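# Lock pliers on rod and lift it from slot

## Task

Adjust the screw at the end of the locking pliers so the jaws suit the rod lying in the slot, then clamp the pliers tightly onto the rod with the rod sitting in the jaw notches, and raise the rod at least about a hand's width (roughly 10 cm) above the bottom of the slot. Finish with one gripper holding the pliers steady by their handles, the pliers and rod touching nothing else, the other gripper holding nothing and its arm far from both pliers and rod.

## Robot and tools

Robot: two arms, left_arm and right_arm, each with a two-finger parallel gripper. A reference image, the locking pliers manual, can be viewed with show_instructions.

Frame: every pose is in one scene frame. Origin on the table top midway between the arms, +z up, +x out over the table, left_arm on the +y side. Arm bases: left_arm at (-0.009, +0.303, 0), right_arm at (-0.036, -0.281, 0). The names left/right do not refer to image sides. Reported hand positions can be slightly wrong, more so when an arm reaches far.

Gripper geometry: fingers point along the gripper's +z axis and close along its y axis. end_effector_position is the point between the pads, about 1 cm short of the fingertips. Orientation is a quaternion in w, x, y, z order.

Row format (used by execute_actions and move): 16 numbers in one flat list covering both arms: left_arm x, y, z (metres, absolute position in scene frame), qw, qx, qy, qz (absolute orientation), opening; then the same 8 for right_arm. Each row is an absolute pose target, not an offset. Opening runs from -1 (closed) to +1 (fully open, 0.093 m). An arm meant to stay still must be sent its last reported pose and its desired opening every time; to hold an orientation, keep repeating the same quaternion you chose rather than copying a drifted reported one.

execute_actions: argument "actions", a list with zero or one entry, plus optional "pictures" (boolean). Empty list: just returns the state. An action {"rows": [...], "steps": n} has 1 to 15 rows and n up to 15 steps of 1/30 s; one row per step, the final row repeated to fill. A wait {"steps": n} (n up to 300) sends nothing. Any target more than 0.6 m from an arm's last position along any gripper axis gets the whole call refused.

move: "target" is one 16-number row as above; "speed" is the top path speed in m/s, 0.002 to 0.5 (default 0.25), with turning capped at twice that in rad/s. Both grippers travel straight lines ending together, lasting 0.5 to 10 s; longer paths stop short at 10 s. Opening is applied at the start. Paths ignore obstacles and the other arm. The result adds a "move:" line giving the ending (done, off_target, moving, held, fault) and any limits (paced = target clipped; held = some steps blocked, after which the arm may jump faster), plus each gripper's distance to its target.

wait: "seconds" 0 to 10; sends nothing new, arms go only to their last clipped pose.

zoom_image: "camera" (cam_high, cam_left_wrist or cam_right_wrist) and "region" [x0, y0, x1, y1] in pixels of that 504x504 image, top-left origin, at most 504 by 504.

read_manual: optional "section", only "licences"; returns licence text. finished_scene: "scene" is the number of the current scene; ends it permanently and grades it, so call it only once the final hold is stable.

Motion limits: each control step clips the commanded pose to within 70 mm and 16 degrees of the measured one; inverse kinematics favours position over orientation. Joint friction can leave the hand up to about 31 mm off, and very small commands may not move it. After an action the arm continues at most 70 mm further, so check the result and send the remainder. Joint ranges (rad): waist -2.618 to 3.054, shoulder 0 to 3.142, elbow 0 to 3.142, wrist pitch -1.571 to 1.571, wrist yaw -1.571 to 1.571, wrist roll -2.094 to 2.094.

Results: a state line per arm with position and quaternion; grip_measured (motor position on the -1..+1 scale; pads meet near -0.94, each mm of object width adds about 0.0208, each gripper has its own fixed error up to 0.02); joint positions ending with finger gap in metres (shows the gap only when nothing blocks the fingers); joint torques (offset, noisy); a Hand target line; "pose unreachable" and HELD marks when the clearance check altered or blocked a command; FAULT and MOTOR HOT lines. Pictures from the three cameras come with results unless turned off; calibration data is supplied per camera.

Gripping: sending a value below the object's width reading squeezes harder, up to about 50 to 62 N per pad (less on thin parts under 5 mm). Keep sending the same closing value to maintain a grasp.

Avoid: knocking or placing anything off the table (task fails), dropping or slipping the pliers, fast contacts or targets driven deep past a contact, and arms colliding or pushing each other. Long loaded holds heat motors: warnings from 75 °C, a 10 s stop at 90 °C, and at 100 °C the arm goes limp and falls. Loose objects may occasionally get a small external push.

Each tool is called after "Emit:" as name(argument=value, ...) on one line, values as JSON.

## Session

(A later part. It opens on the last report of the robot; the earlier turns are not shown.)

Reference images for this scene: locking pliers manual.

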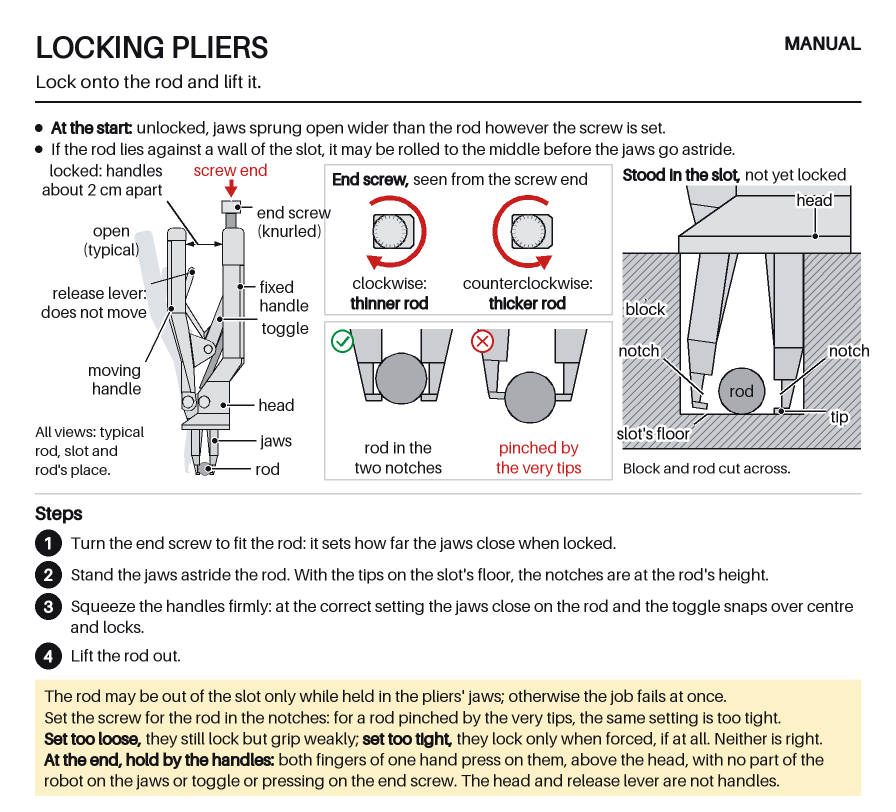

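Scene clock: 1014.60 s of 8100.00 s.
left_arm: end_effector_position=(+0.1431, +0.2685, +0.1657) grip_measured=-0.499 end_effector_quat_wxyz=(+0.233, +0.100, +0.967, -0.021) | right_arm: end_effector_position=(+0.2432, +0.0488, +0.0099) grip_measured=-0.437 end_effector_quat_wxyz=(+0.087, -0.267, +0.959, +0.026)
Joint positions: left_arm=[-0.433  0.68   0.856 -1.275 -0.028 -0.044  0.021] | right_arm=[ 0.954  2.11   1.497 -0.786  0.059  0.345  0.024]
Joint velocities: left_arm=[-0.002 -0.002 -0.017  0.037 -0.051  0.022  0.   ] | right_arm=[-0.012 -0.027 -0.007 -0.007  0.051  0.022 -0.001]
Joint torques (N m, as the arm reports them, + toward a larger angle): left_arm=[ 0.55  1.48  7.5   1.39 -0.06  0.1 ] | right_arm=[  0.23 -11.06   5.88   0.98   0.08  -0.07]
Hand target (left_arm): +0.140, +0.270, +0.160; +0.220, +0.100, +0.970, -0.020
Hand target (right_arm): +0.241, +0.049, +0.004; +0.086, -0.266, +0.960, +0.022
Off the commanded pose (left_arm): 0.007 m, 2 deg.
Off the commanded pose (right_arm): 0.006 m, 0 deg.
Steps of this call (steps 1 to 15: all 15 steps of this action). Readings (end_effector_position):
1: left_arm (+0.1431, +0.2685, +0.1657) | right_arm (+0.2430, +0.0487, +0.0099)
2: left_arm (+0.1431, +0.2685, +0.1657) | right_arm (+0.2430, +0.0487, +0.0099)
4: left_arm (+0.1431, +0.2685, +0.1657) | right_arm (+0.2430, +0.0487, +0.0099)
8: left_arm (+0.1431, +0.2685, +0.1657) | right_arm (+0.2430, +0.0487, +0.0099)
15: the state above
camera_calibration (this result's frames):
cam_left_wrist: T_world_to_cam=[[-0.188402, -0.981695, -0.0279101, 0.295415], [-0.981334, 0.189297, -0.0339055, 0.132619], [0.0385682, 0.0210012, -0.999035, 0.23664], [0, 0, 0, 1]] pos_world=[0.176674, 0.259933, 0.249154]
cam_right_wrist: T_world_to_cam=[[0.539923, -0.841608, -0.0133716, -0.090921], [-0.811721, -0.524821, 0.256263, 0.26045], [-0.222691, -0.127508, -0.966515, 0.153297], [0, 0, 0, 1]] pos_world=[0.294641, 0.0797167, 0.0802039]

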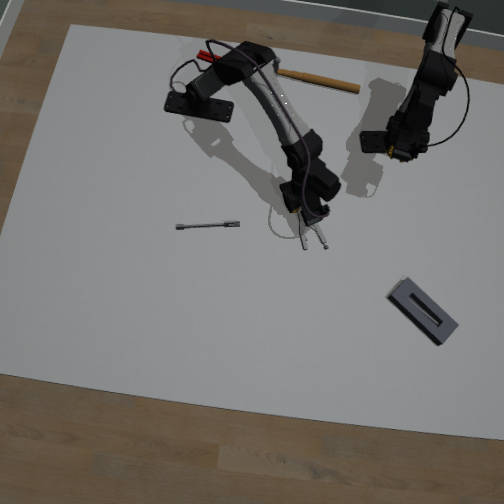

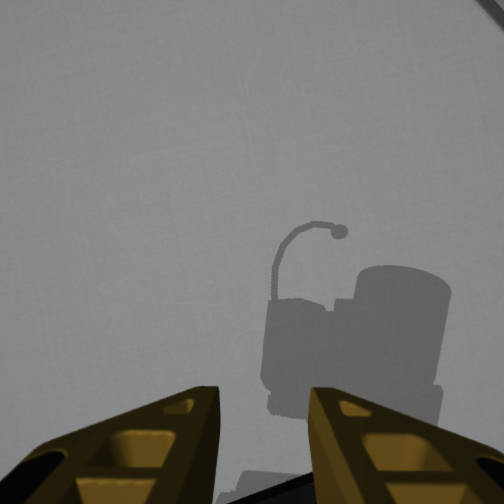

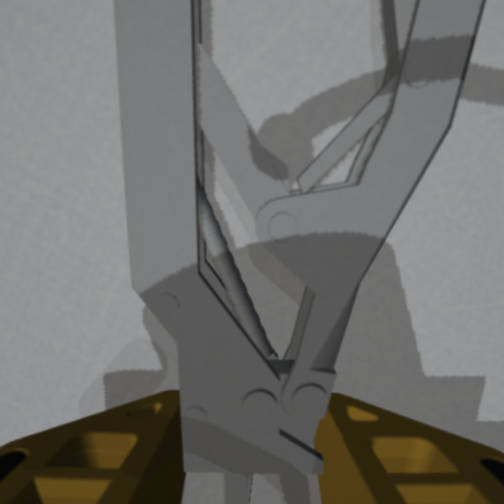

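Emit:
move(target=[0.14,0.27,0.16,0.22,0.1,0.97,-0.02,-0.5,0.25,0.03,0.08,0.33,-0.33,0.87,0.13,-0.45], speed=0.12)

Emit:
move(target=[0.14,0.27,0.16,0.22,0.1,0.97,-0.02,-0.5,0.30,0.0,0.085,0.691,-0.277,0.580,0.330,-0.45], speed=0.15)

Scene clock: 1021.80 s of 8100.00 s.
left_arm: end_effector_position=(+0.1431, +0.2685, +0.1657) grip_measured=-0.499 end_effector_quat_wxyz=(+0.233, +0.100, +0.967, -0.021) | right_arm: end_effector_position=(+0.2410, +0.0240, +0.0604) grip_measured=-0.437 end_effector_quat_wxyz=(+0.296, -0.335, +0.887, +0.111)
Joint positions: left_arm=[-0.433  0.68   0.856 -1.275 -0.028 -0.044  0.021] | right_arm=[ 0.933  1.672  0.928 -0.188  0.09   0.119  0.024]
Joint velocities: left_arm=[ 0.007 -0.012 -0.007  0.051 -0.022 -0.037 -0.001] | right_arm=[-0.012  0.002 -0.002 -0.007  0.022  0.022  0.001]
Joint torques (N m, as the arm reports them, + toward a larger angle): left_arm=[ 0.36  1.68  7.46  1.39 -0.03  0.08] | right_arm=[ -0.87 -10.8    6.71   2.49  -0.03  -0.2 ]
Hand target (left_arm): +0.140, +0.270, +0.160; +0.220, +0.100, +0.970, -0.020
Hand target (right_arm): +0.250, +0.030, +0.079; +0.331, -0.329, +0.875, +0.128
Off the commanded pose (left_arm): 0.007 m, 2 deg.
Off the commanded pose (right_arm): 0.022 m, 5 deg.
move: off_target (right_arm)
camera_calibration (this result's frames):
cam_left_wrist: T_world_to_cam=[[-0.188402, -0.981695, -0.0279101, 0.295415], [-0.981334, 0.189297, -0.0339055, 0.132619], [0.0385682, 0.0210012, -0.999035, 0.23664], [0, 0, 0, 1]] pos_world=[0.176674, 0.259933, 0.249154]
cam_right_wrist: T_world_to_cam=[[0.682666, -0.730719, 0.00394873, -0.148102], [-0.715227, -0.66928, -0.201283, 0.240532], [0.149724, 0.134585, -0.979525, 0.103213], [0, 0, 0, 1]] pos_world=[0.257686, 0.0388711, 0.1501]

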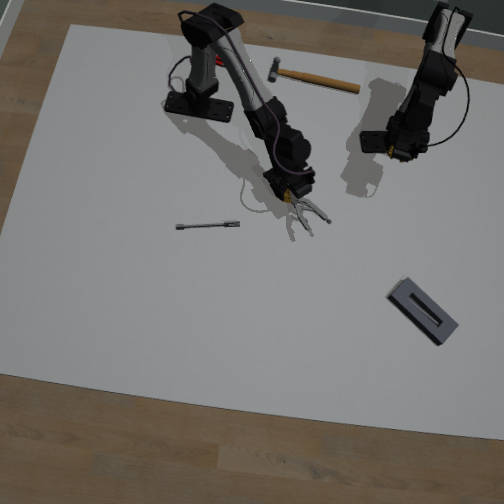

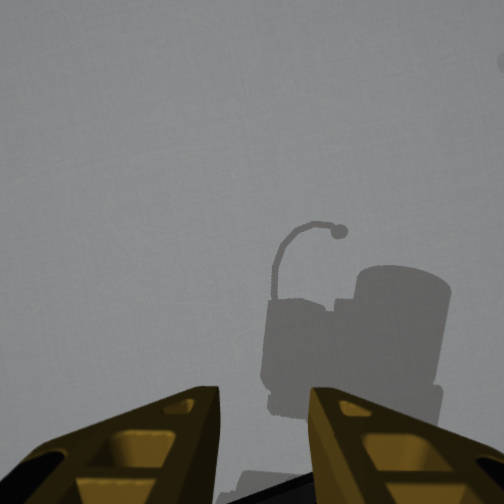

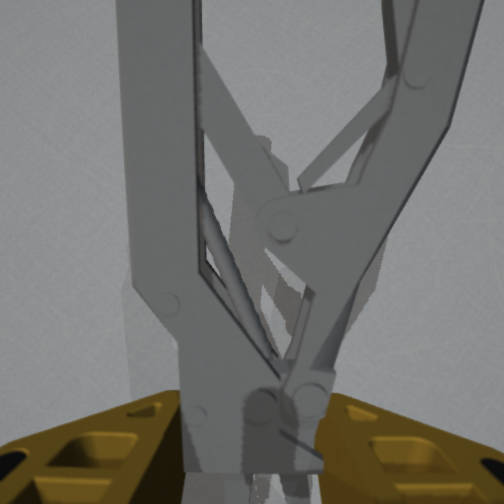

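Scene clock: 1025.93 s of 8100.00 s.
left_arm: end_effector_position=(+0.1431, +0.2685, +0.1657) grip_measured=-0.499 end_effector_quat_wxyz=(+0.233, +0.100, +0.967, -0.021) | right_arm: end_effector_position=(+0.2926, -0.0015, +0.0638) grip_measured=-0.437 end_effector_quat_wxyz=(+0.590, -0.309, +0.684, +0.297)
Joint positions: left_arm=[-0.433  0.68   0.856 -1.275 -0.028 -0.044  0.021] | right_arm=[ 0.653  2.087  0.456  1.497 -0.297  0.002  0.024]
Joint velocities: left_arm=[ 0.017 -0.022 -0.007  0.037  0.007  0.007 -0.   ] | right_arm=[ 0.002  0.007  0.007 -0.081 -0.037 -0.022  0.001]
Joint torques (N m, as the arm reports them, + toward a larger angle): left_arm=[ 0.47  1.64  7.61  1.39 -0.09  0.15] | right_arm=[-0.98 -7.83  5.5   3.23 -0.2  -0.17]
Hand target (left_arm): +0.140, +0.270, +0.160; +0.220, +0.100, +0.970, -0.020
Hand target (right_arm): +0.300, +0.002, +0.085; +0.623, -0.308, +0.653, +0.302
Off the commanded pose (left_arm): 0.007 m, 2 deg.
Off the commanded pose (right_arm): 0.023 m, 17 deg; orientation clipped at the last step of the last action.
joint sent to its limit (right arm) — the command would take joint 4 (wrist pitch) past its upper limit, so that joint was sent only as far as its limit.
move: off_target (right_arm); limits=paced
camera_calibration (this result's frames):
cam_left_wrist: T_world_to_cam=[[-0.188402, -0.981695, -0.0279101, 0.295415], [-0.981334, 0.189297, -0.0339055, 0.132619], [0.0385682, 0.0210012, -0.999035, 0.23664], [0, 0, 0, 1]] pos_world=[0.176674, 0.259933, 0.249154]
cam_right_wrist: T_world_to_cam=[[0.78528, -0.618902, -0.0172002, -0.23044], [-0.344766, -0.414036, -0.842443, 0.193965], [0.514268, 0.667484, -0.538511, -0.0318118], [0, 0, 0, 1]] pos_world=[0.264192, -0.0410775, 0.14231]

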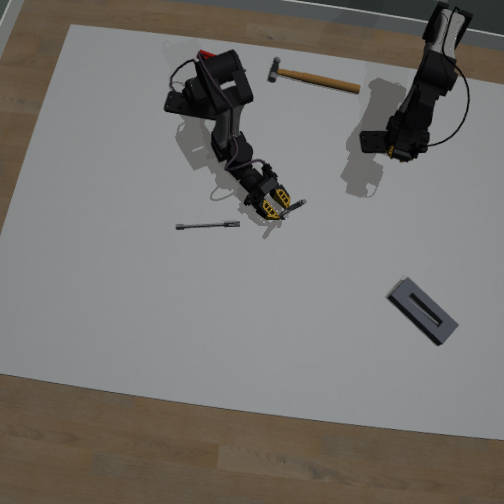

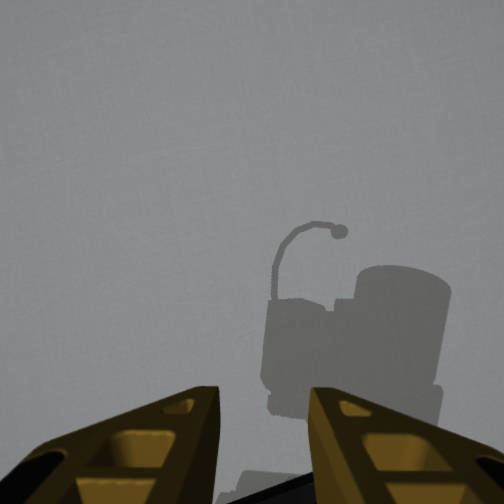

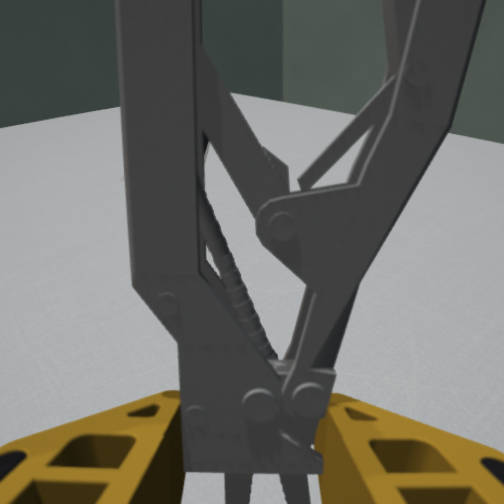

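Emit:
move(target=[0.14,0.27,0.16,0.22,0.1,0.97,-0.02,-0.5,0.35,0.08,0.095,0.691,-0.277,0.580,0.330,-0.45], speed=0.12)

Scene clock: 1031.13 s of 8100.00 s.
left_arm: end_effector_position=(+0.1431, +0.2685, +0.1657) grip_measured=-0.499 end_effector_quat_wxyz=(+0.233, +0.100, +0.967, -0.021) | right_arm: end_effector_position=(+0.3462, +0.0758, +0.0702) grip_measured=-0.437 end_effector_quat_wxyz=(+0.640, -0.300, +0.635, +0.312)
Joint positions: left_arm=[-0.433  0.68   0.856 -1.275 -0.028 -0.044  0.021] | right_arm=[ 0.746  2.329  0.847  1.497 -0.21   0.015  0.024]
Joint velocities: left_arm=[ 0.002 -0.012 -0.012 -0.007  0.022  0.051  0.   ] | right_arm=[-0.002  0.007 -0.002 -0.007 -0.051 -0.022  0.001]
Joint torques (N m, as the arm reports them, + toward a larger angle): left_arm=[ 0.46  1.7   7.46  1.37 -0.05  0.16] | right_arm=[  0.27 -10.87   6.34   3.19  -0.03  -0.07]
Hand target (left_arm): +0.140, +0.270, +0.160; +0.220, +0.100, +0.970, -0.020
Hand target (right_arm): +0.349, +0.080, +0.094; +0.671, -0.288, +0.603, +0.321
Off the commanded pose (left_arm): 0.007 m, 2 deg.
Off the commanded pose (right_arm): 0.025 m, 9 deg.
joint sent to its limit (right arm) — the command would take joint 4 (wrist pitch) past its upper limit, so that joint was sent only as far as its limit.
move: off_target (right_arm)
camera_calibration (this result's frames):
cam_left_wrist: T_world_to_cam=[[-0.188402, -0.981695, -0.0279101, 0.295415], [-0.981334, 0.189297, -0.0339055, 0.132619], [0.0385682, 0.0210012, -0.999035, 0.23664], [0, 0, 0, 1]] pos_world=[0.176674, 0.259933, 0.249154]
cam_right_wrist: T_world_to_cam=[[0.789184, -0.614001, 0.0138051, -0.228508], [-0.244386, -0.334576, -0.910129, 0.213805], [0.563439, 0.714885, -0.414096, -0.136853], [0, 0, 0, 1]] pos_world=[0.309694, 0.029064, 0.141075]

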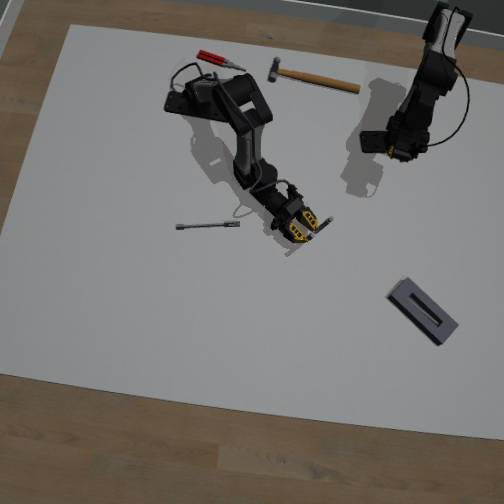

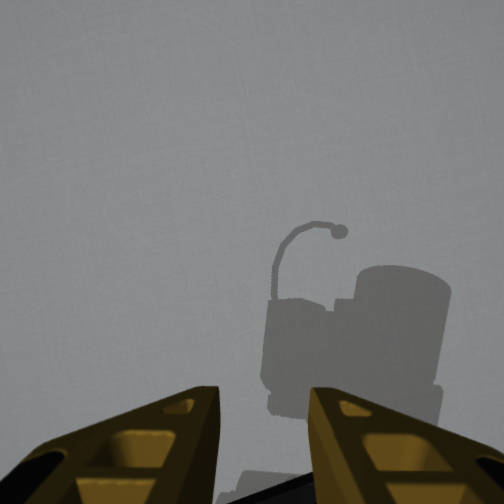

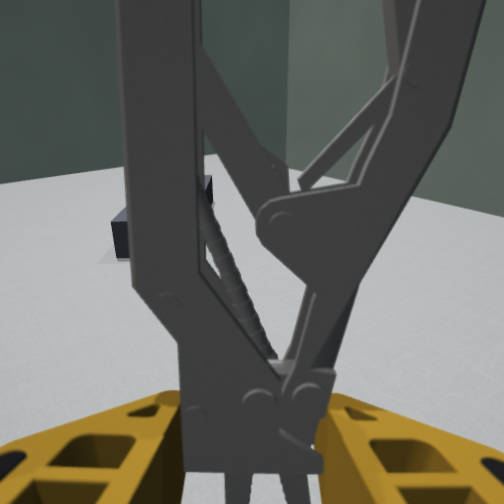

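Emit:
move(target=[0.354,0.111,0.265,-0.0747,-0.341,0.936,-0.0449,-0.5,0.35,0.08,0.095,0.671,-0.288,0.603,0.321,-0.45], speed=0.2)

Scene clock: 1042.73 s of 8100.00 s.
left_arm: end_effector_position=(+0.3493, +0.1113, +0.2650) grip_measured=-0.499 end_effector_quat_wxyz=(+0.049, -0.337, +0.923, -0.181) | right_arm: end_effector_position=(+0.3464, +0.0756, +0.0691) grip_measured=-0.437 end_effector_quat_wxyz=(+0.639, -0.299, +0.636, +0.311)
Joint positions: left_arm=[-0.59   1.929  2.235 -1.55   0.192 -1.146  0.021] | right_arm=[ 0.746  2.329  0.847  1.493 -0.209  0.016  0.024]
Joint velocities: left_arm=[ 0.037 -0.002 -0.002  0.037  0.066 -0.037 -0.   ] | right_arm=[-0.002  0.042  0.002 -0.022 -0.081  0.066 -0.001]
Joint torques (N m, as the arm reports them, + toward a larger angle): left_arm=[ 0.41 -9.58 10.11  1.05  0.    0.01] | right_arm=[  0.1  -11.33   6.14   3.21   0.    -0.06]
Hand target (left_arm): +0.355, +0.113, +0.265; +0.047, -0.347, +0.919, -0.184
Hand target (right_arm): +0.349, +0.080, +0.095; +0.670, -0.288, +0.604, +0.321
Off the commanded pose (left_arm): 0.005 m, 21 deg; orientation clipped at the last step of the last action.
Off the commanded pose (right_arm): 0.027 m, 6 deg.
joint sent to its limit (left arm) — the command would take joint 4 (wrist pitch) past its lower limit, so that joint was sent only as far as its limit.
move: off_target (left_arm, right_arm); limits=paced
camera_calibration (this result's frames):
cam_left_wrist: T_world_to_cam=[[0.612524, -0.712976, 0.341291, -0.224761], [-0.776333, -0.461376, 0.429465, 0.246187], [-0.148735, -0.528013, -0.836111, 0.41453], [0, 0, 0, 1]] pos_world=[0.390449, 0.172212, 0.317573]
cam_right_wrist: T_world_to_cam=[[0.788302, -0.615169, 0.0120881, -0.228236], [-0.248404, -0.336165, -0.908454, 0.214192], [0.562917, 0.713134, -0.41781, -0.136732], [0, 0, 0, 1]] pos_world=[0.310093, 0.0291084, 0.140215]

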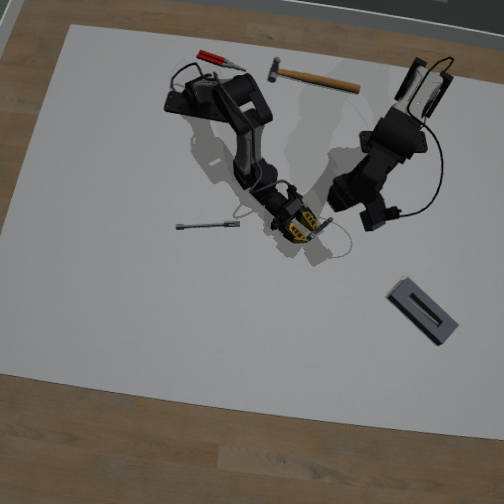

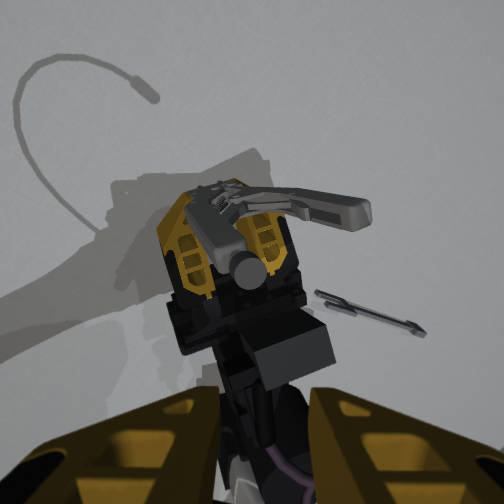

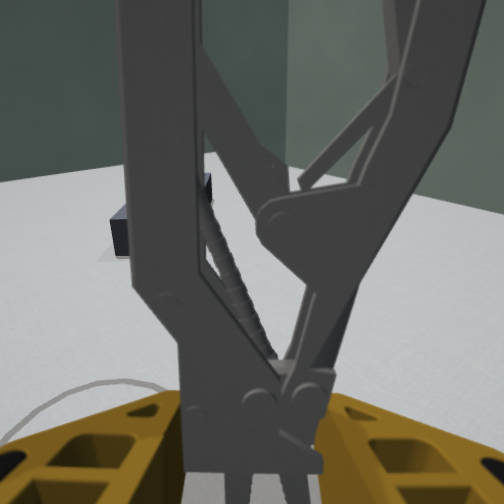

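Emit:
move(target=[0.343,0.123,0.24,-0.019,-0.339,0.931,-0.135,-0.5,0.35,0.08,0.095,0.696,-0.339,0.576,0.261,-0.45], speed=0.08)

Scene clock: 1051.13 s of 8100.00 s.
left_arm: end_effector_position=(+0.3459, +0.1186, +0.2478) grip_measured=-0.499 end_effector_quat_wxyz=(+0.018, -0.339, +0.925, -0.171) | right_arm: end_effector_position=(+0.3468, +0.0753, +0.0685) grip_measured=-0.437 end_effector_quat_wxyz=(+0.661, -0.348, +0.612, +0.259)
Joint positions: left_arm=[-0.562  1.929  2.171 -1.549  0.227 -1.119  0.021] | right_arm=[ 0.746  2.329  0.847  1.491 -0.205 -0.142  0.024]
Joint velocities: left_arm=[ 0.002 -0.007  0.002  0.066  0.022 -0.037 -0.001] | right_arm=[ 0.017  0.012  0.017 -0.081  0.022 -0.066  0.   ]
Joint torques (N m, as the arm reports them, + toward a larger angle): left_arm=[  0.46 -11.11   5.07   0.9    0.02   0.12] | right_arm=[  0.13 -11.45   6.08   3.18  -0.01  -0.19]
Hand target (left_arm): +0.343, +0.123, +0.239; +0.006, -0.341, +0.926, -0.161
Hand target (right_arm): +0.349, +0.080, +0.095; +0.696, -0.339, +0.577, +0.261
Off the commanded pose (left_arm): 0.009 m, 6 deg.
Off the commanded pose (right_arm): 0.027 m, 6 deg.
joint sent to its limit (left arm) — the command would take joint 4 (wrist pitch) past its lower limit, so that joint was sent only as far as its limit.
move: off_target (left_arm, right_arm)
camera_calibration (this result's frames):
cam_left_wrist: T_world_to_cam=[[0.627051, -0.71751, 0.303293, -0.206723], [-0.751367, -0.454357, 0.478547, 0.232639], [-0.205559, -0.527958, -0.824018, 0.420116], [0, 0, 0, 1]] pos_world=[0.390782, 0.179179, 0.297552]
cam_right_wrist: T_world_to_cam=[[0.774368, -0.609949, 0.168274, -0.23507], [-0.14125, -0.425877, -0.893687, 0.182265], [0.616768, 0.668274, -0.415941, -0.152387], [0, 0, 0, 1]] pos_world=[0.301763, 0.0360785, 0.13906]

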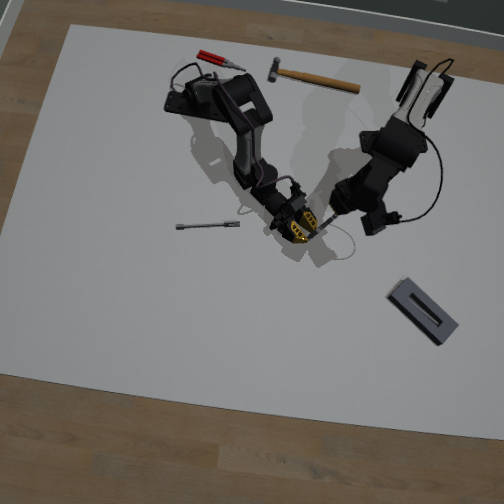

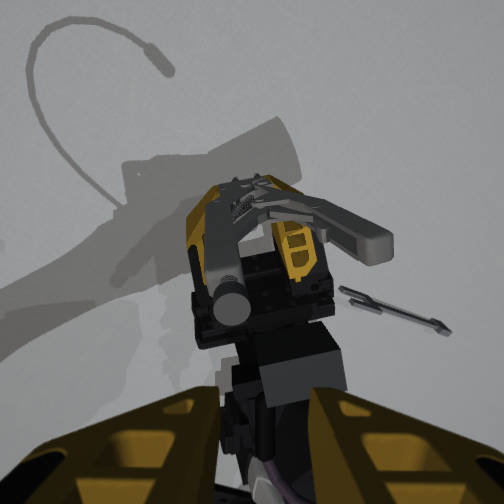

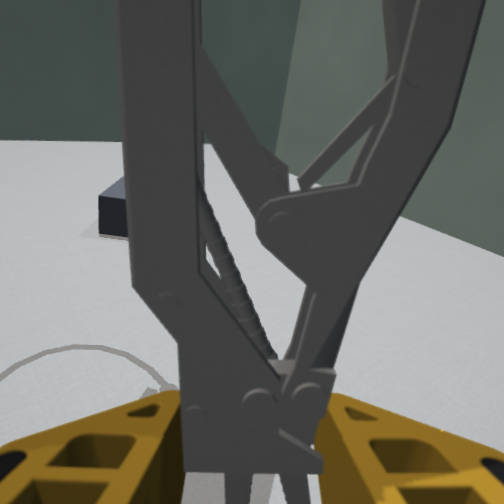

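Emit:
move(target=[0.344,0.122,0.217,-0.019,-0.339,0.931,-0.135,-0.5,0.35,0.08,0.095,0.696,-0.339,0.576,0.261,-0.45], speed=0.05)

Scene clock: 1055.00 s of 8100.00 s.
left_arm: end_effector_position=(+0.3460, +0.1184, +0.2302) grip_measured=-0.499 end_effector_quat_wxyz=(-0.000, -0.337, +0.929, -0.154) | right_arm: end_effector_position=(+0.3468, +0.0753, +0.0684) grip_measured=-0.437 end_effector_quat_wxyz=(+0.661, -0.348, +0.612, +0.258)
Joint positions: left_arm=[-0.562  1.956  2.145 -1.549  0.228 -1.107  0.021] | right_arm=[ 0.746  2.329  0.847  1.49  -0.205 -0.144  0.024]
Joint velocities: left_arm=[-0.012 -0.007 -0.007  0.007 -0.051 -0.022  0.   ] | right_arm=[-0.012  0.007  0.012  0.007  0.081  0.037  0.   ]
Joint torques (N m, as the arm reports them, + toward a larger angle): left_arm=[ 0.17 -9.96  5.32  0.74  0.03  0.17] | right_arm=[  0.15 -11.4    6.1    3.17   0.    -0.19]
Hand target (left_arm): +0.344, +0.122, +0.217; -0.017, -0.339, +0.930, -0.138
Hand target (right_arm): +0.349, +0.080, +0.095; +0.696, -0.339, +0.577, +0.261
Off the commanded pose (left_arm): 0.014 m, 3 deg.
Off the commanded pose (right_arm): 0.027 m, 6 deg.
joint sent to its limit (left arm) — the command would take joint 4 (wrist pitch) past its lower limit, so that joint was sent only as far as its limit.
move: off_target (left_arm, right_arm)
camera_calibration (this result's frames):
cam_left_wrist: T_world_to_cam=[[0.631439, -0.730752, 0.259396, -0.19147], [-0.734221, -0.455844, 0.503116, 0.229671], [-0.249409, -0.508141, -0.824371, 0.418456], [0, 0, 0, 1]] pos_world=[0.393897, 0.177411, 0.279079]
cam_right_wrist: T_world_to_cam=[[0.774105, -0.609679, 0.170448, -0.235132], [-0.139933, -0.427378, -0.893178, 0.181805], [0.617397, 0.667563, -0.41615, -0.152576], [0, 0, 0, 1]] pos_world=[0.301658, 0.0361985, 0.138967]

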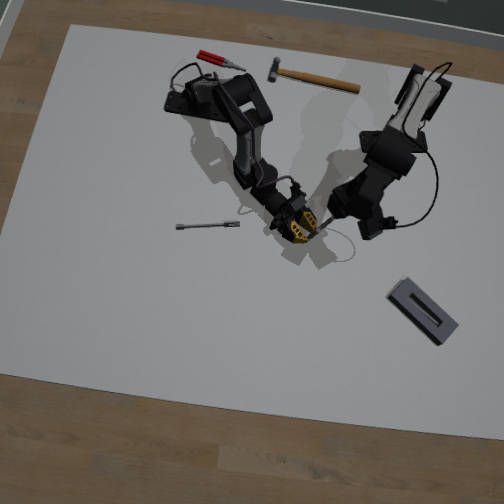

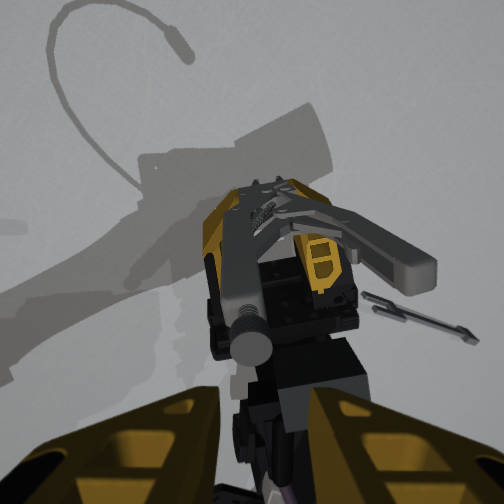

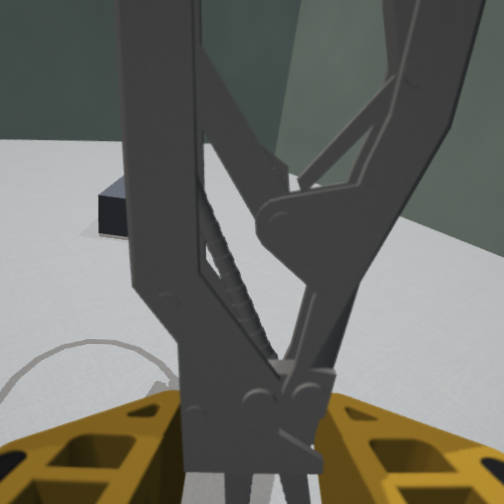

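Emit:
move(target=[0.346,0.118,0.193,-0.019,-0.339,0.931,-0.135,-0.5,0.35,0.08,0.095,0.696,-0.339,0.576,0.261,-0.45], speed=0.04)

Scene clock: 1059.60 s of 8100.00 s.
left_arm: end_effector_position=(+0.3475, +0.1178, +0.2010) grip_measured=-0.499 end_effector_quat_wxyz=(-0.014, -0.340, +0.930, -0.141) | right_arm: end_effector_position=(+0.3468, +0.0753, +0.0683) grip_measured=-0.437 end_effector_quat_wxyz=(+0.661, -0.348, +0.612, +0.258)
Joint positions: left_arm=[-0.562  1.956  2.028 -1.471  0.228 -1.106  0.021] | right_arm=[ 0.746  2.329  0.847  1.49  -0.205 -0.144  0.024]
Joint velocities: left_arm=[-0.007  0.007  0.007  0.037  0.022 -0.007 -0.   ] | right_arm=[-0.027  0.002  0.017 -0.007 -0.007  0.051  0.001]
Joint torques (N m, as the arm reports them, + toward a larger angle): left_arm=[ -0.43 -11.67   5.5    0.84  -0.03   0.07] | right_arm=[  0.16 -11.43   6.14   3.18  -0.01  -0.21]
Hand target (left_arm): +0.346, +0.118, +0.193; -0.020, -0.339, +0.931, -0.135
Hand target (right_arm): +0.349, +0.080, +0.095; +0.696, -0.339, +0.577, +0.261
Off the commanded pose (left_arm): 0.008 m, 1 deg.
Off the commanded pose (right_arm): 0.027 m, 6 deg.
move: off_target (right_arm)
camera_calibration (this result's frames):
cam_left_wrist: T_world_to_cam=[[0.639601, -0.734782, 0.225846, -0.180853], [-0.716176, -0.46285, 0.522362, 0.235835], [-0.279289, -0.495848, -0.822272, 0.402968], [0, 0, 0, 1]] pos_world=[0.397118, 0.176079, 0.249003]
cam_right_wrist: T_world_to_cam=[[0.774156, -0.609638, 0.170366, -0.235132], [-0.140197, -0.427593, -0.893033, 0.181822], [0.617274, 0.667462, -0.416493, -0.152541], [0, 0, 0, 1]] pos_world=[0.30168, 0.036216, 0.138899]

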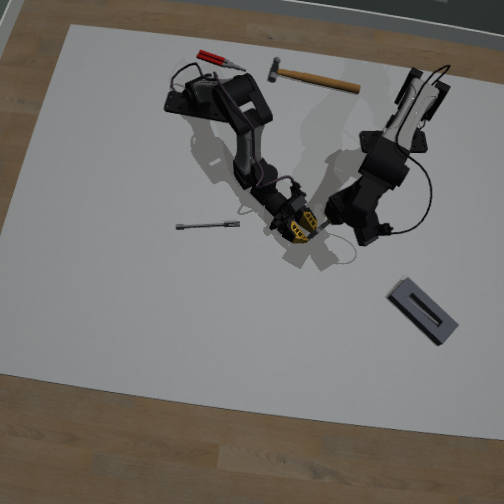

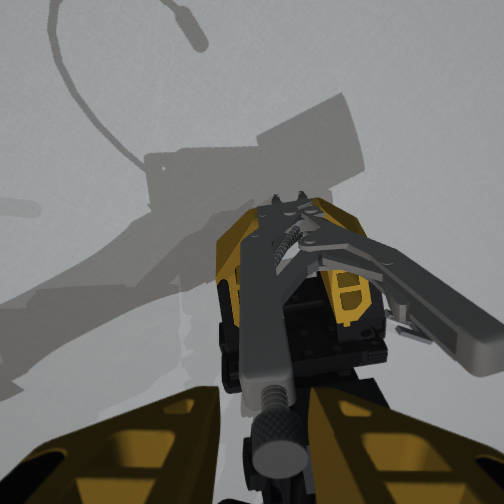

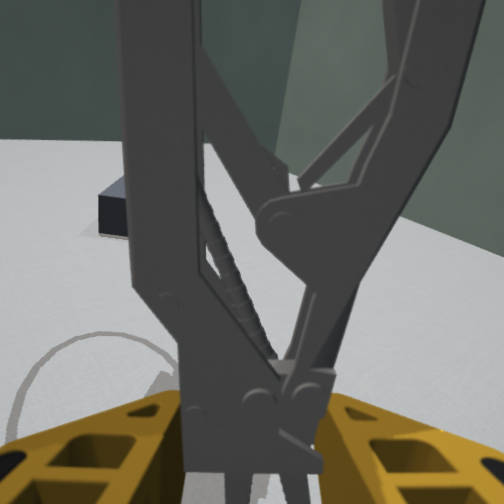

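Emit:
move(target=[0.349,0.114,0.204,-0.019,-0.339,0.931,-0.135,-0.5,0.35,0.08,0.095,0.696,-0.339,0.576,0.261,-0.45], speed=0.02)

Scene clock: 1065.87 s of 8100.00 s.
left_arm: end_effector_position=(+0.3479, +0.1176, +0.2043) grip_measured=-0.499 end_effector_quat_wxyz=(-0.017, -0.340, +0.930, -0.138) | right_arm: end_effector_position=(+0.3468, +0.0753, +0.0685) grip_measured=-0.437 end_effector_quat_wxyz=(+0.662, -0.348, +0.612, +0.258)
Joint positions: left_arm=[-0.562  1.973  2.067 -1.502  0.228 -1.106  0.021] | right_arm=[ 0.746  2.329  0.847  1.491 -0.205 -0.144  0.024]
Joint velocities: left_arm=[-0.017 -0.012  0.007 -0.051  0.022 -0.081  0.   ] | right_arm=[ 0.002 -0.007  0.007 -0.051  0.066  0.037 -0.   ]
Joint torques (N m, as the arm reports them, + toward a larger angle): left_arm=[ -0.83 -10.34  10.47   0.58  -0.04   0.  ] | right_arm=[  0.18 -11.44   6.1    3.29  -0.01  -0.19]
Hand target (left_arm): +0.349, +0.114, +0.204; -0.019, -0.339, +0.931, -0.135
Hand target (right_arm): +0.349, +0.080, +0.095; +0.696, -0.339, +0.577, +0.261
Off the commanded pose (left_arm): 0.004 m, 0 deg.
Off the commanded pose (right_arm): 0.027 m, 6 deg.
move: off_target (right_arm)
camera_calibration (this result's frames):
cam_left_wrist: T_world_to_cam=[[0.641252, -0.735451, 0.218878, -0.181041], [-0.712284, -0.464429, 0.526267, 0.232311], [-0.285391, -0.493373, -0.821666, 0.407472], [0, 0, 0, 1]] pos_world=[0.397853, 0.175781, 0.252174]
cam_right_wrist: T_world_to_cam=[[0.774002, -0.609681, 0.170905, -0.235143], [-0.139406, -0.427377, -0.893261, 0.181709], [0.617646, 0.667561, -0.415784, -0.152649], [0, 0, 0, 1]] pos_world=[0.301616, 0.0361981, 0.139032]

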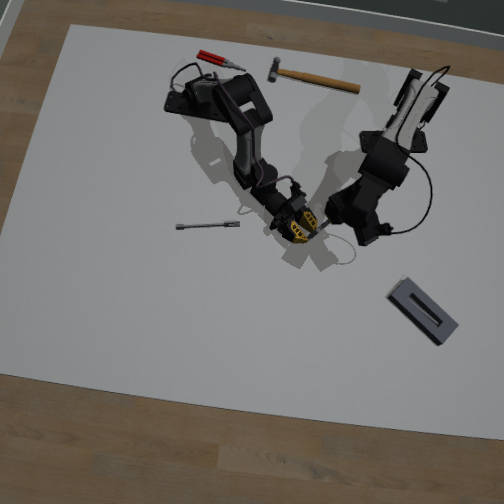

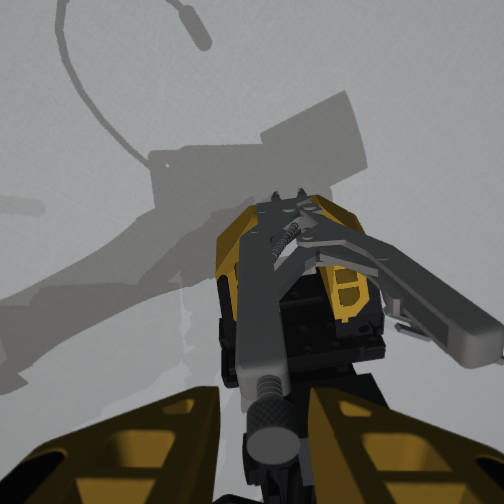

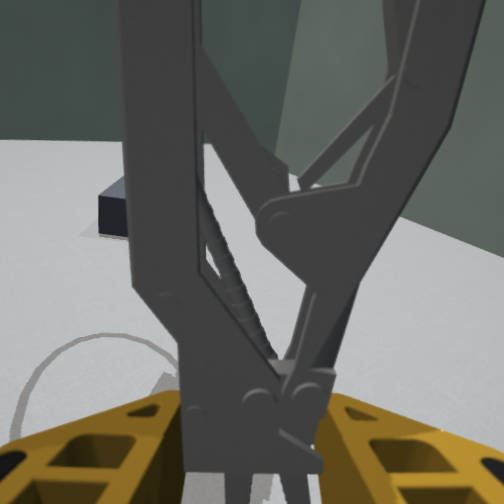

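Good. Close and turn.

Emit:
execute_actions(actions=[{"rows":[[0.349,0.115,0.204,-0.019,-0.339,0.931,-0.135,-0.6,0.35,0.08,0.095,0.696,-0.339,0.576,0.261,-0.45],[0.349,0.115,0.204,-0.019,-0.339,0.931,-0.135,-0.6,0.35,0.08,0.095,0.696,-0.339,0.576,0.261,-0.45],[0.349,0.115,0.204,-0.019,-0.339,0.931,-0.135,-0.66,0.35,0.08,0.095,0.696,-0.339,0.576,0.261,-0.45],[0.349,0.115,0.204,-0.019,-0.339,0.931,-0.135,-0.7,0.35,0.08,0.095,0.696,-0.339,0.576,0.261,-0.45],[0.349,0.115,0.204,-0.019,-0.339,0.931,-0.135,-0.74,0.35,0.08,0.095,0.696,-0.339,0.576,0.261,-0.45],[0.349,0.115,0.204,-0.019,-0.339,0.931,-0.135,-0.8,0.35,0.08,0.095,0.696,-0.339,0.576,0.261,-0.45],[0.349,0.115,0.204,-0.019,-0.339,0.931,-0.135,-0.86,0.35,0.08,0.095,0.696,-0.339,0.576,0.261,-0.45]],"steps":14}], pictures=false)

Emit:
move(target=[0.349,0.115,0.204,0.087,0.458,0.879,-0.105,-0.86,0.35,0.08,0.095,0.696,-0.339,0.576,0.261,-0.45], speed=0.3)

Scene clock: 1072.63 s of 8100.00 s.
left_arm: end_effector_position=(+0.3477, +0.1177, +0.2044) grip_measured=-0.844 end_effector_quat_wxyz=(-0.018, -0.340, +0.930, -0.138) | right_arm: end_effector_position=(+0.3462, +0.0759, +0.0687) grip_measured=-0.437 end_effector_quat_wxyz=(+0.662, -0.350, +0.610, +0.257)
Joint positions: left_arm=[-0.562  1.973  2.068 -1.503  0.228 -1.106  0.005] | right_arm=[ 0.748  2.329  0.847  1.492 -0.206 -0.148  0.024]
Joint velocities: left_arm=[ 0.002 -0.002  0.002 -0.022 -0.066 -0.007  0.   ] | right_arm=[-0.002 -0.012 -0.007  0.037  0.037 -0.066 -0.001]
Joint torques (N m, as the arm reports them, + toward a larger angle): left_arm=[ -0.75 -10.41  10.43   0.59  -0.02   0.05] | right_arm=[ -0.01 -11.46   6.12   3.21  -0.01  -0.16]
Hand target (left_arm): +0.349, +0.115, +0.204; -0.019, -0.339, +0.931, -0.135
Hand target (right_arm): +0.349, +0.080, +0.095; +0.696, -0.339, +0.577, +0.261
Off the commanded pose (left_arm): 0.003 m, 0 deg.
Off the commanded pose (right_arm): 0.027 m, 6 deg.
Steps of this call (steps 1 to 189: nothing new was sent; steps 190 to 203: all 14 steps of this action). Readings (end_effector_position):
190: left_arm (+0.3477, +0.1177, +0.2044) | right_arm (+0.3468, +0.0753, +0.0687)
191: left_arm (+0.3477, +0.1177, +0.2044) | right_arm (+0.3468, +0.0753, +0.0687)
193: left_arm (+0.3477, +0.1177, +0.2044) | right_arm (+0.3468, +0.0753, +0.0687)
197: left_arm (+0.3477, +0.1177, +0.2044) | right_arm (+0.3462, +0.0759, +0.0687)
203: the state above

Scene clock: 1076.23 s of 8100.00 s.
left_arm: end_effector_position=(+0.3472, +0.1178, +0.2044) grip_measured=-0.845 end_effector_quat_wxyz=(+0.088, +0.449, +0.883, -0.107) | right_arm: end_effector_position=(+0.3461, +0.0760, +0.0690) grip_measured=-0.437 end_effector_quat_wxyz=(+0.663, -0.351, +0.610, +0.257)
Joint positions: left_arm=[-0.562  1.973  2.068 -1.505  0.229  0.537  0.005] | right_arm=[ 0.748  2.329  0.847  1.493 -0.207 -0.15   0.024]
Joint velocities: left_arm=[ 0.007  0.002 -0.012  0.081 -0.022 -0.022 -0.001] | right_arm=[ 0.007 -0.007  0.007 -0.022 -0.022 -0.022 -0.   ]
Joint torques (N m, as the arm reports them, + toward a larger angle): left_arm=[ -0.75 -10.38  10.28   0.63   0.06   0.19] | right_arm=[  0.   -11.43   6.14   3.2   -0.01  -0.17]
Hand target (left_arm): +0.349, +0.115, +0.204; +0.087, +0.458, +0.879, -0.105
Hand target (right_arm): +0.349, +0.080, +0.095; +0.696, -0.339, +0.577, +0.261
Off the commanded pose (left_arm): 0.003 m, 1 deg.
Off the commanded pose (right_arm): 0.027 m, 6 deg.
move: off_target (right_arm)
camera_calibration (this result's frames):
cam_left_wrist: T_world_to_cam=[[-0.807849, -0.583221, 0.0850546, 0.332026], [-0.562908, 0.806246, 0.181942, 0.100767], [-0.174687, 0.0991038, -0.979624, 0.33144], [0, 0, 0, 1]] pos_world=[0.382848, 0.0795548, 0.278112]
cam_right_wrist: T_world_to_cam=[[0.774618, -0.607277, 0.176584, -0.23504], [-0.133248, -0.429663, -0.893104, 0.18035], [0.618233, 0.668285, -0.413743, -0.152896], [0, 0, 0, 1]] pos_world=[0.300623, 0.0369331, 0.139316]

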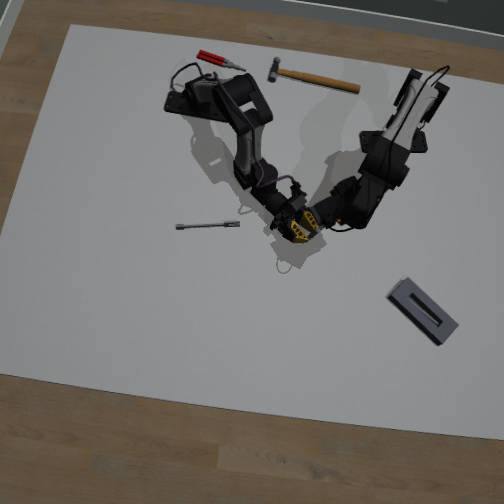

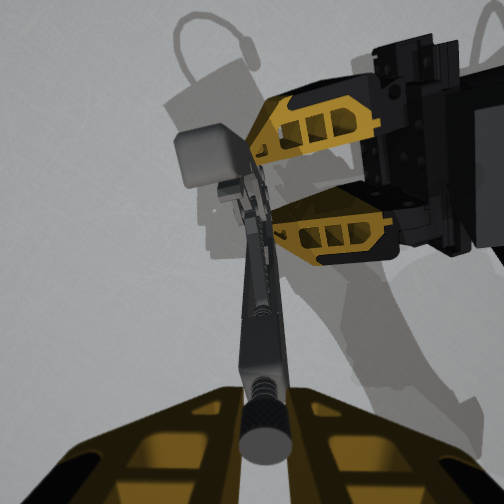

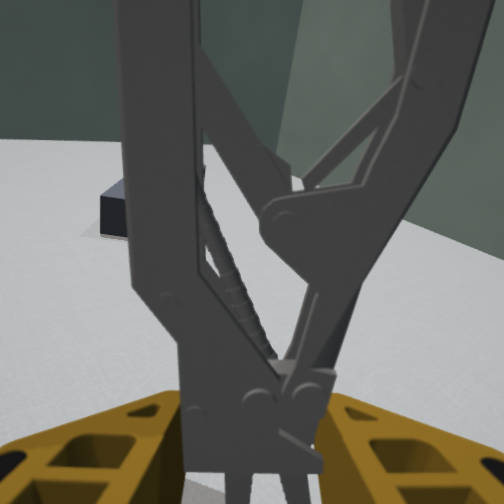

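Emit:
execute_actions(actions=[{"rows":[[0.349,0.115,0.204,0.087,0.458,0.879,-0.105,-0.3,0.35,0.08,0.095,0.696,-0.339,0.576,0.261,-0.45]],"steps":8}], pictures=false)

Emit:
move(target=[0.352,0.090,0.235,0.0965,-0.428,0.8976,-0.040,1.0,0.35,0.08,0.095,0.696,-0.339,0.576,0.261,-0.45], speed=0.35)

Scene clock: 1092.17 s of 8100.00 s.
left_arm: end_effector_position=(+0.3472, +0.1178, +0.2043) grip_measured=-0.301 end_effector_quat_wxyz=(+0.088, +0.451, +0.882, -0.107) | right_arm: end_effector_position=(+0.3462, +0.0759, +0.0690) grip_measured=-0.437 end_effector_quat_wxyz=(+0.663, -0.350, +0.610, +0.257)
Joint positions: left_arm=[-0.562  1.973  2.068 -1.505  0.228  0.542  0.031] | right_arm=[ 0.748  2.329  0.847  1.493 -0.206 -0.15   0.024]
Joint velocities: left_arm=[ 0.007 -0.002 -0.022 -0.037 -0.022  0.022  0.001] | right_arm=[ 0.002 -0.007 -0.007 -0.066 -0.037  0.007 -0.001]
Joint torques (N m, as the arm reports them, + toward a larger angle): left_arm=[ -0.71 -10.27  10.42   0.64   0.08   0.16] | right_arm=[ -0.13 -11.45   6.06   3.17  -0.03  -0.15]
Hand target (left_arm): +0.349, +0.115, +0.204; +0.087, +0.458, +0.879, -0.105
Hand target (right_arm): +0.349, +0.080, +0.095; +0.696, -0.339, +0.577, +0.261
Off the commanded pose (left_arm): 0.003 m, 1 deg.
Off the commanded pose (right_arm): 0.027 m, 6 deg.
Steps of this call (steps 1 to 470: nothing new was sent; steps 471 to 478: all 8 steps of this action). Readings (end_effector_position):
471: left_arm (+0.3472, +0.1178, +0.2044) | right_arm (+0.3461, +0.0760, +0.0690)
472: left_arm (+0.3472, +0.1178, +0.2043) | right_arm (+0.3462, +0.0759, +0.0690)
474: left_arm (+0.3472, +0.1178, +0.2043) | right_arm (+0.3462, +0.0759, +0.0690)
478: the state above

Scene clock: 1095.67 s of 8100.00 s.
left_arm: end_effector_position=(+0.3500, +0.0928, +0.2363) grip_measured=+1.000 end_effector_quat_wxyz=(+0.116, -0.422, +0.895, -0.081) | right_arm: end_effector_position=(+0.3462, +0.0759, +0.0688) grip_measured=-0.437 end_effector_quat_wxyz=(+0.662, -0.351, +0.610, +0.257)
Joint positions: left_arm=[-0.752  1.995  2.229 -1.543 -0.111 -1.442  0.093] | right_arm=[ 0.748  2.329  0.847  1.492 -0.206 -0.15   0.024]
Joint velocities: left_arm=[-0.007 -0.022 -0.007 -0.066 -0.11  -0.007  0.   ] | right_arm=[ 0.002 -0.007  0.007 -0.007 -0.007 -0.037  0.001]
Joint torques (N m, as the arm reports them, + toward a larger angle): left_arm=[ -0.93 -10.06  10.24   0.82  -0.32  -0.05] | right_arm=[  0.04 -11.39   6.12   3.21   0.    -0.14]
Hand target (left_arm): +0.351, +0.090, +0.235; +0.117, -0.424, +0.895, -0.077
Hand target (right_arm): +0.349, +0.080, +0.095; +0.696, -0.339, +0.577, +0.261
Off the commanded pose (left_arm): 0.004 m, 5 deg.
Off the commanded pose (right_arm): 0.027 m, 6 deg.
joint sent to its limit (left arm) — the command would take joint 4 (wrist pitch) past its lower limit, so that joint was sent only as far as its limit.
move: off_target (left_arm, right_arm)
camera_calibration (this result's frames):
cam_left_wrist: T_world_to_cam=[[0.74599, -0.629289, 0.217932, -0.253943], [-0.665326, -0.690007, 0.28501, 0.266947], [-0.0289789, -0.35761, -0.933421, 0.346194], [0, 0, 0, 1]] pos_world=[0.377078, 0.148194, 0.302405]
cam_right_wrist: T_world_to_cam=[[0.774259, -0.607784, 0.176413, -0.234961], [-0.134108, -0.429987, -0.892819, 0.180469], [0.618496, 0.667615, -0.41443, -0.152974], [0, 0, 0, 1]] pos_world=[0.300737, 0.0369219, 0.139179]

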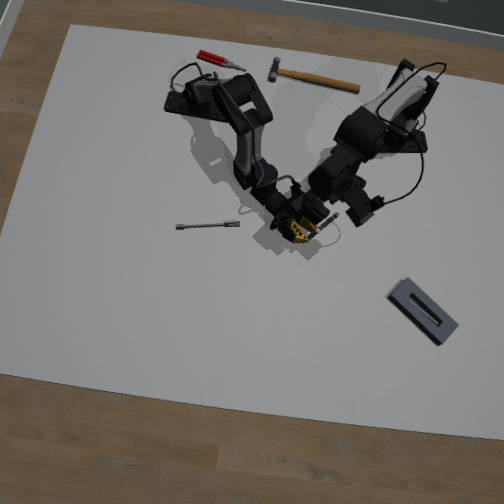

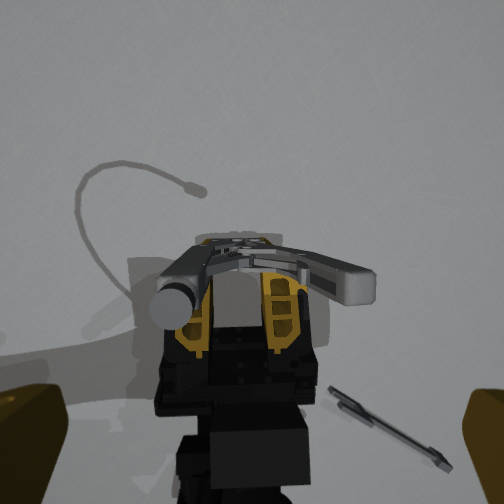

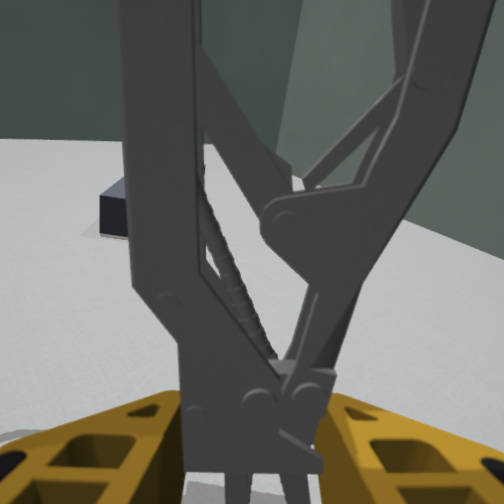

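Centred. Descend.

Emit:
move(target=[0.364,0.092,0.172,0.0965,-0.428,0.8976,-0.040,1.0,0.35,0.08,0.095,0.696,-0.339,0.576,0.261,-0.45], speed=0.07)

Scene clock: 1098.93 s of 8100.00 s.
left_arm: end_effector_position=(+0.3625, +0.0871, +0.1842) grip_measured=+1.000 end_effector_quat_wxyz=(+0.100, -0.425, +0.898, -0.054) | right_arm: end_effector_position=(+0.3462, +0.0759, +0.0686) grip_measured=-0.437 end_effector_quat_wxyz=(+0.662, -0.351, +0.610, +0.257)
Joint positions: left_arm=[-0.748  2.042  2.092 -1.422 -0.112 -1.445  0.093] | right_arm=[ 0.748  2.329  0.847  1.491 -0.206 -0.15   0.024]
Joint velocities: left_arm=[-0.002 -0.017 -0.017  0.022 -0.037 -0.007  0.   ] | right_arm=[-0.007  0.002 -0.002 -0.007 -0.037 -0.022  0.001]
Joint torques (N m, as the arm reports them, + toward a larger angle): left_arm=[  0.46 -11.43   5.83   0.9   -0.32   0.14] | right_arm=[  0.04 -11.39   6.16   3.25  -0.01  -0.15]
Hand target (left_arm): +0.365, +0.092, +0.172; +0.096, -0.428, +0.898, -0.040
Hand target (right_arm): +0.349, +0.080, +0.095; +0.696, -0.339, +0.577, +0.261
Off the commanded pose (left_arm): 0.013 m, 2 deg.
Off the commanded pose (right_arm): 0.027 m, 6 deg.
move: off_target (left_arm, right_arm)
camera_calibration (this result's frames):
cam_left_wrist: T_world_to_cam=[[0.760562, -0.63022, 0.156105, -0.249355], [-0.644758, -0.704841, 0.295782, 0.278102], [-0.0763781, -0.325611, -0.942414, 0.311955], [0, 0, 0, 1]] pos_world=[0.392785, 0.140445, 0.250659]
cam_right_wrist: T_world_to_cam=[[0.774363, -0.607699, 0.176249, -0.23496], [-0.134635, -0.430418, -0.892532, 0.180503], [0.618251, 0.667415, -0.415117, -0.152904], [0, 0, 0, 1]] pos_world=[0.30078, 0.036957, 0.139043]

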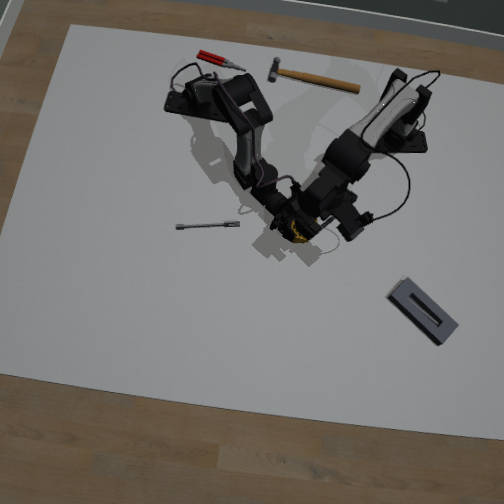

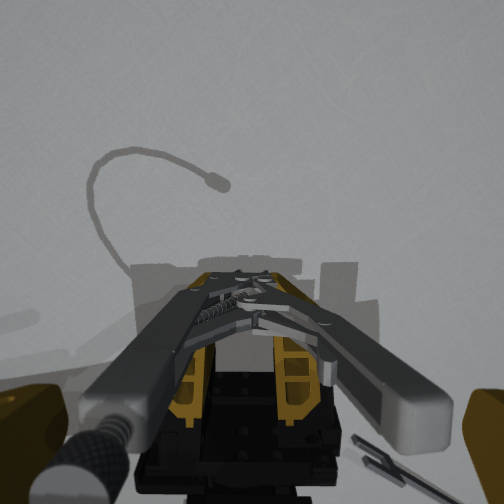

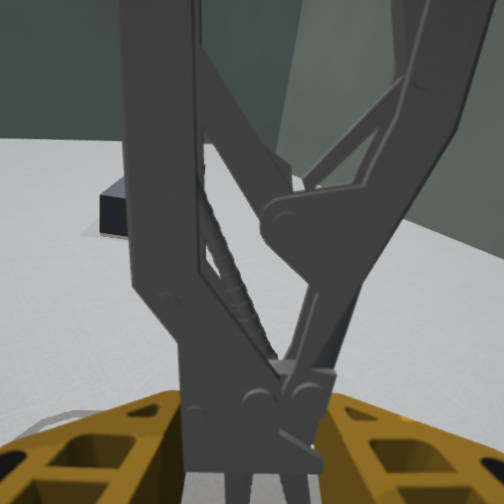

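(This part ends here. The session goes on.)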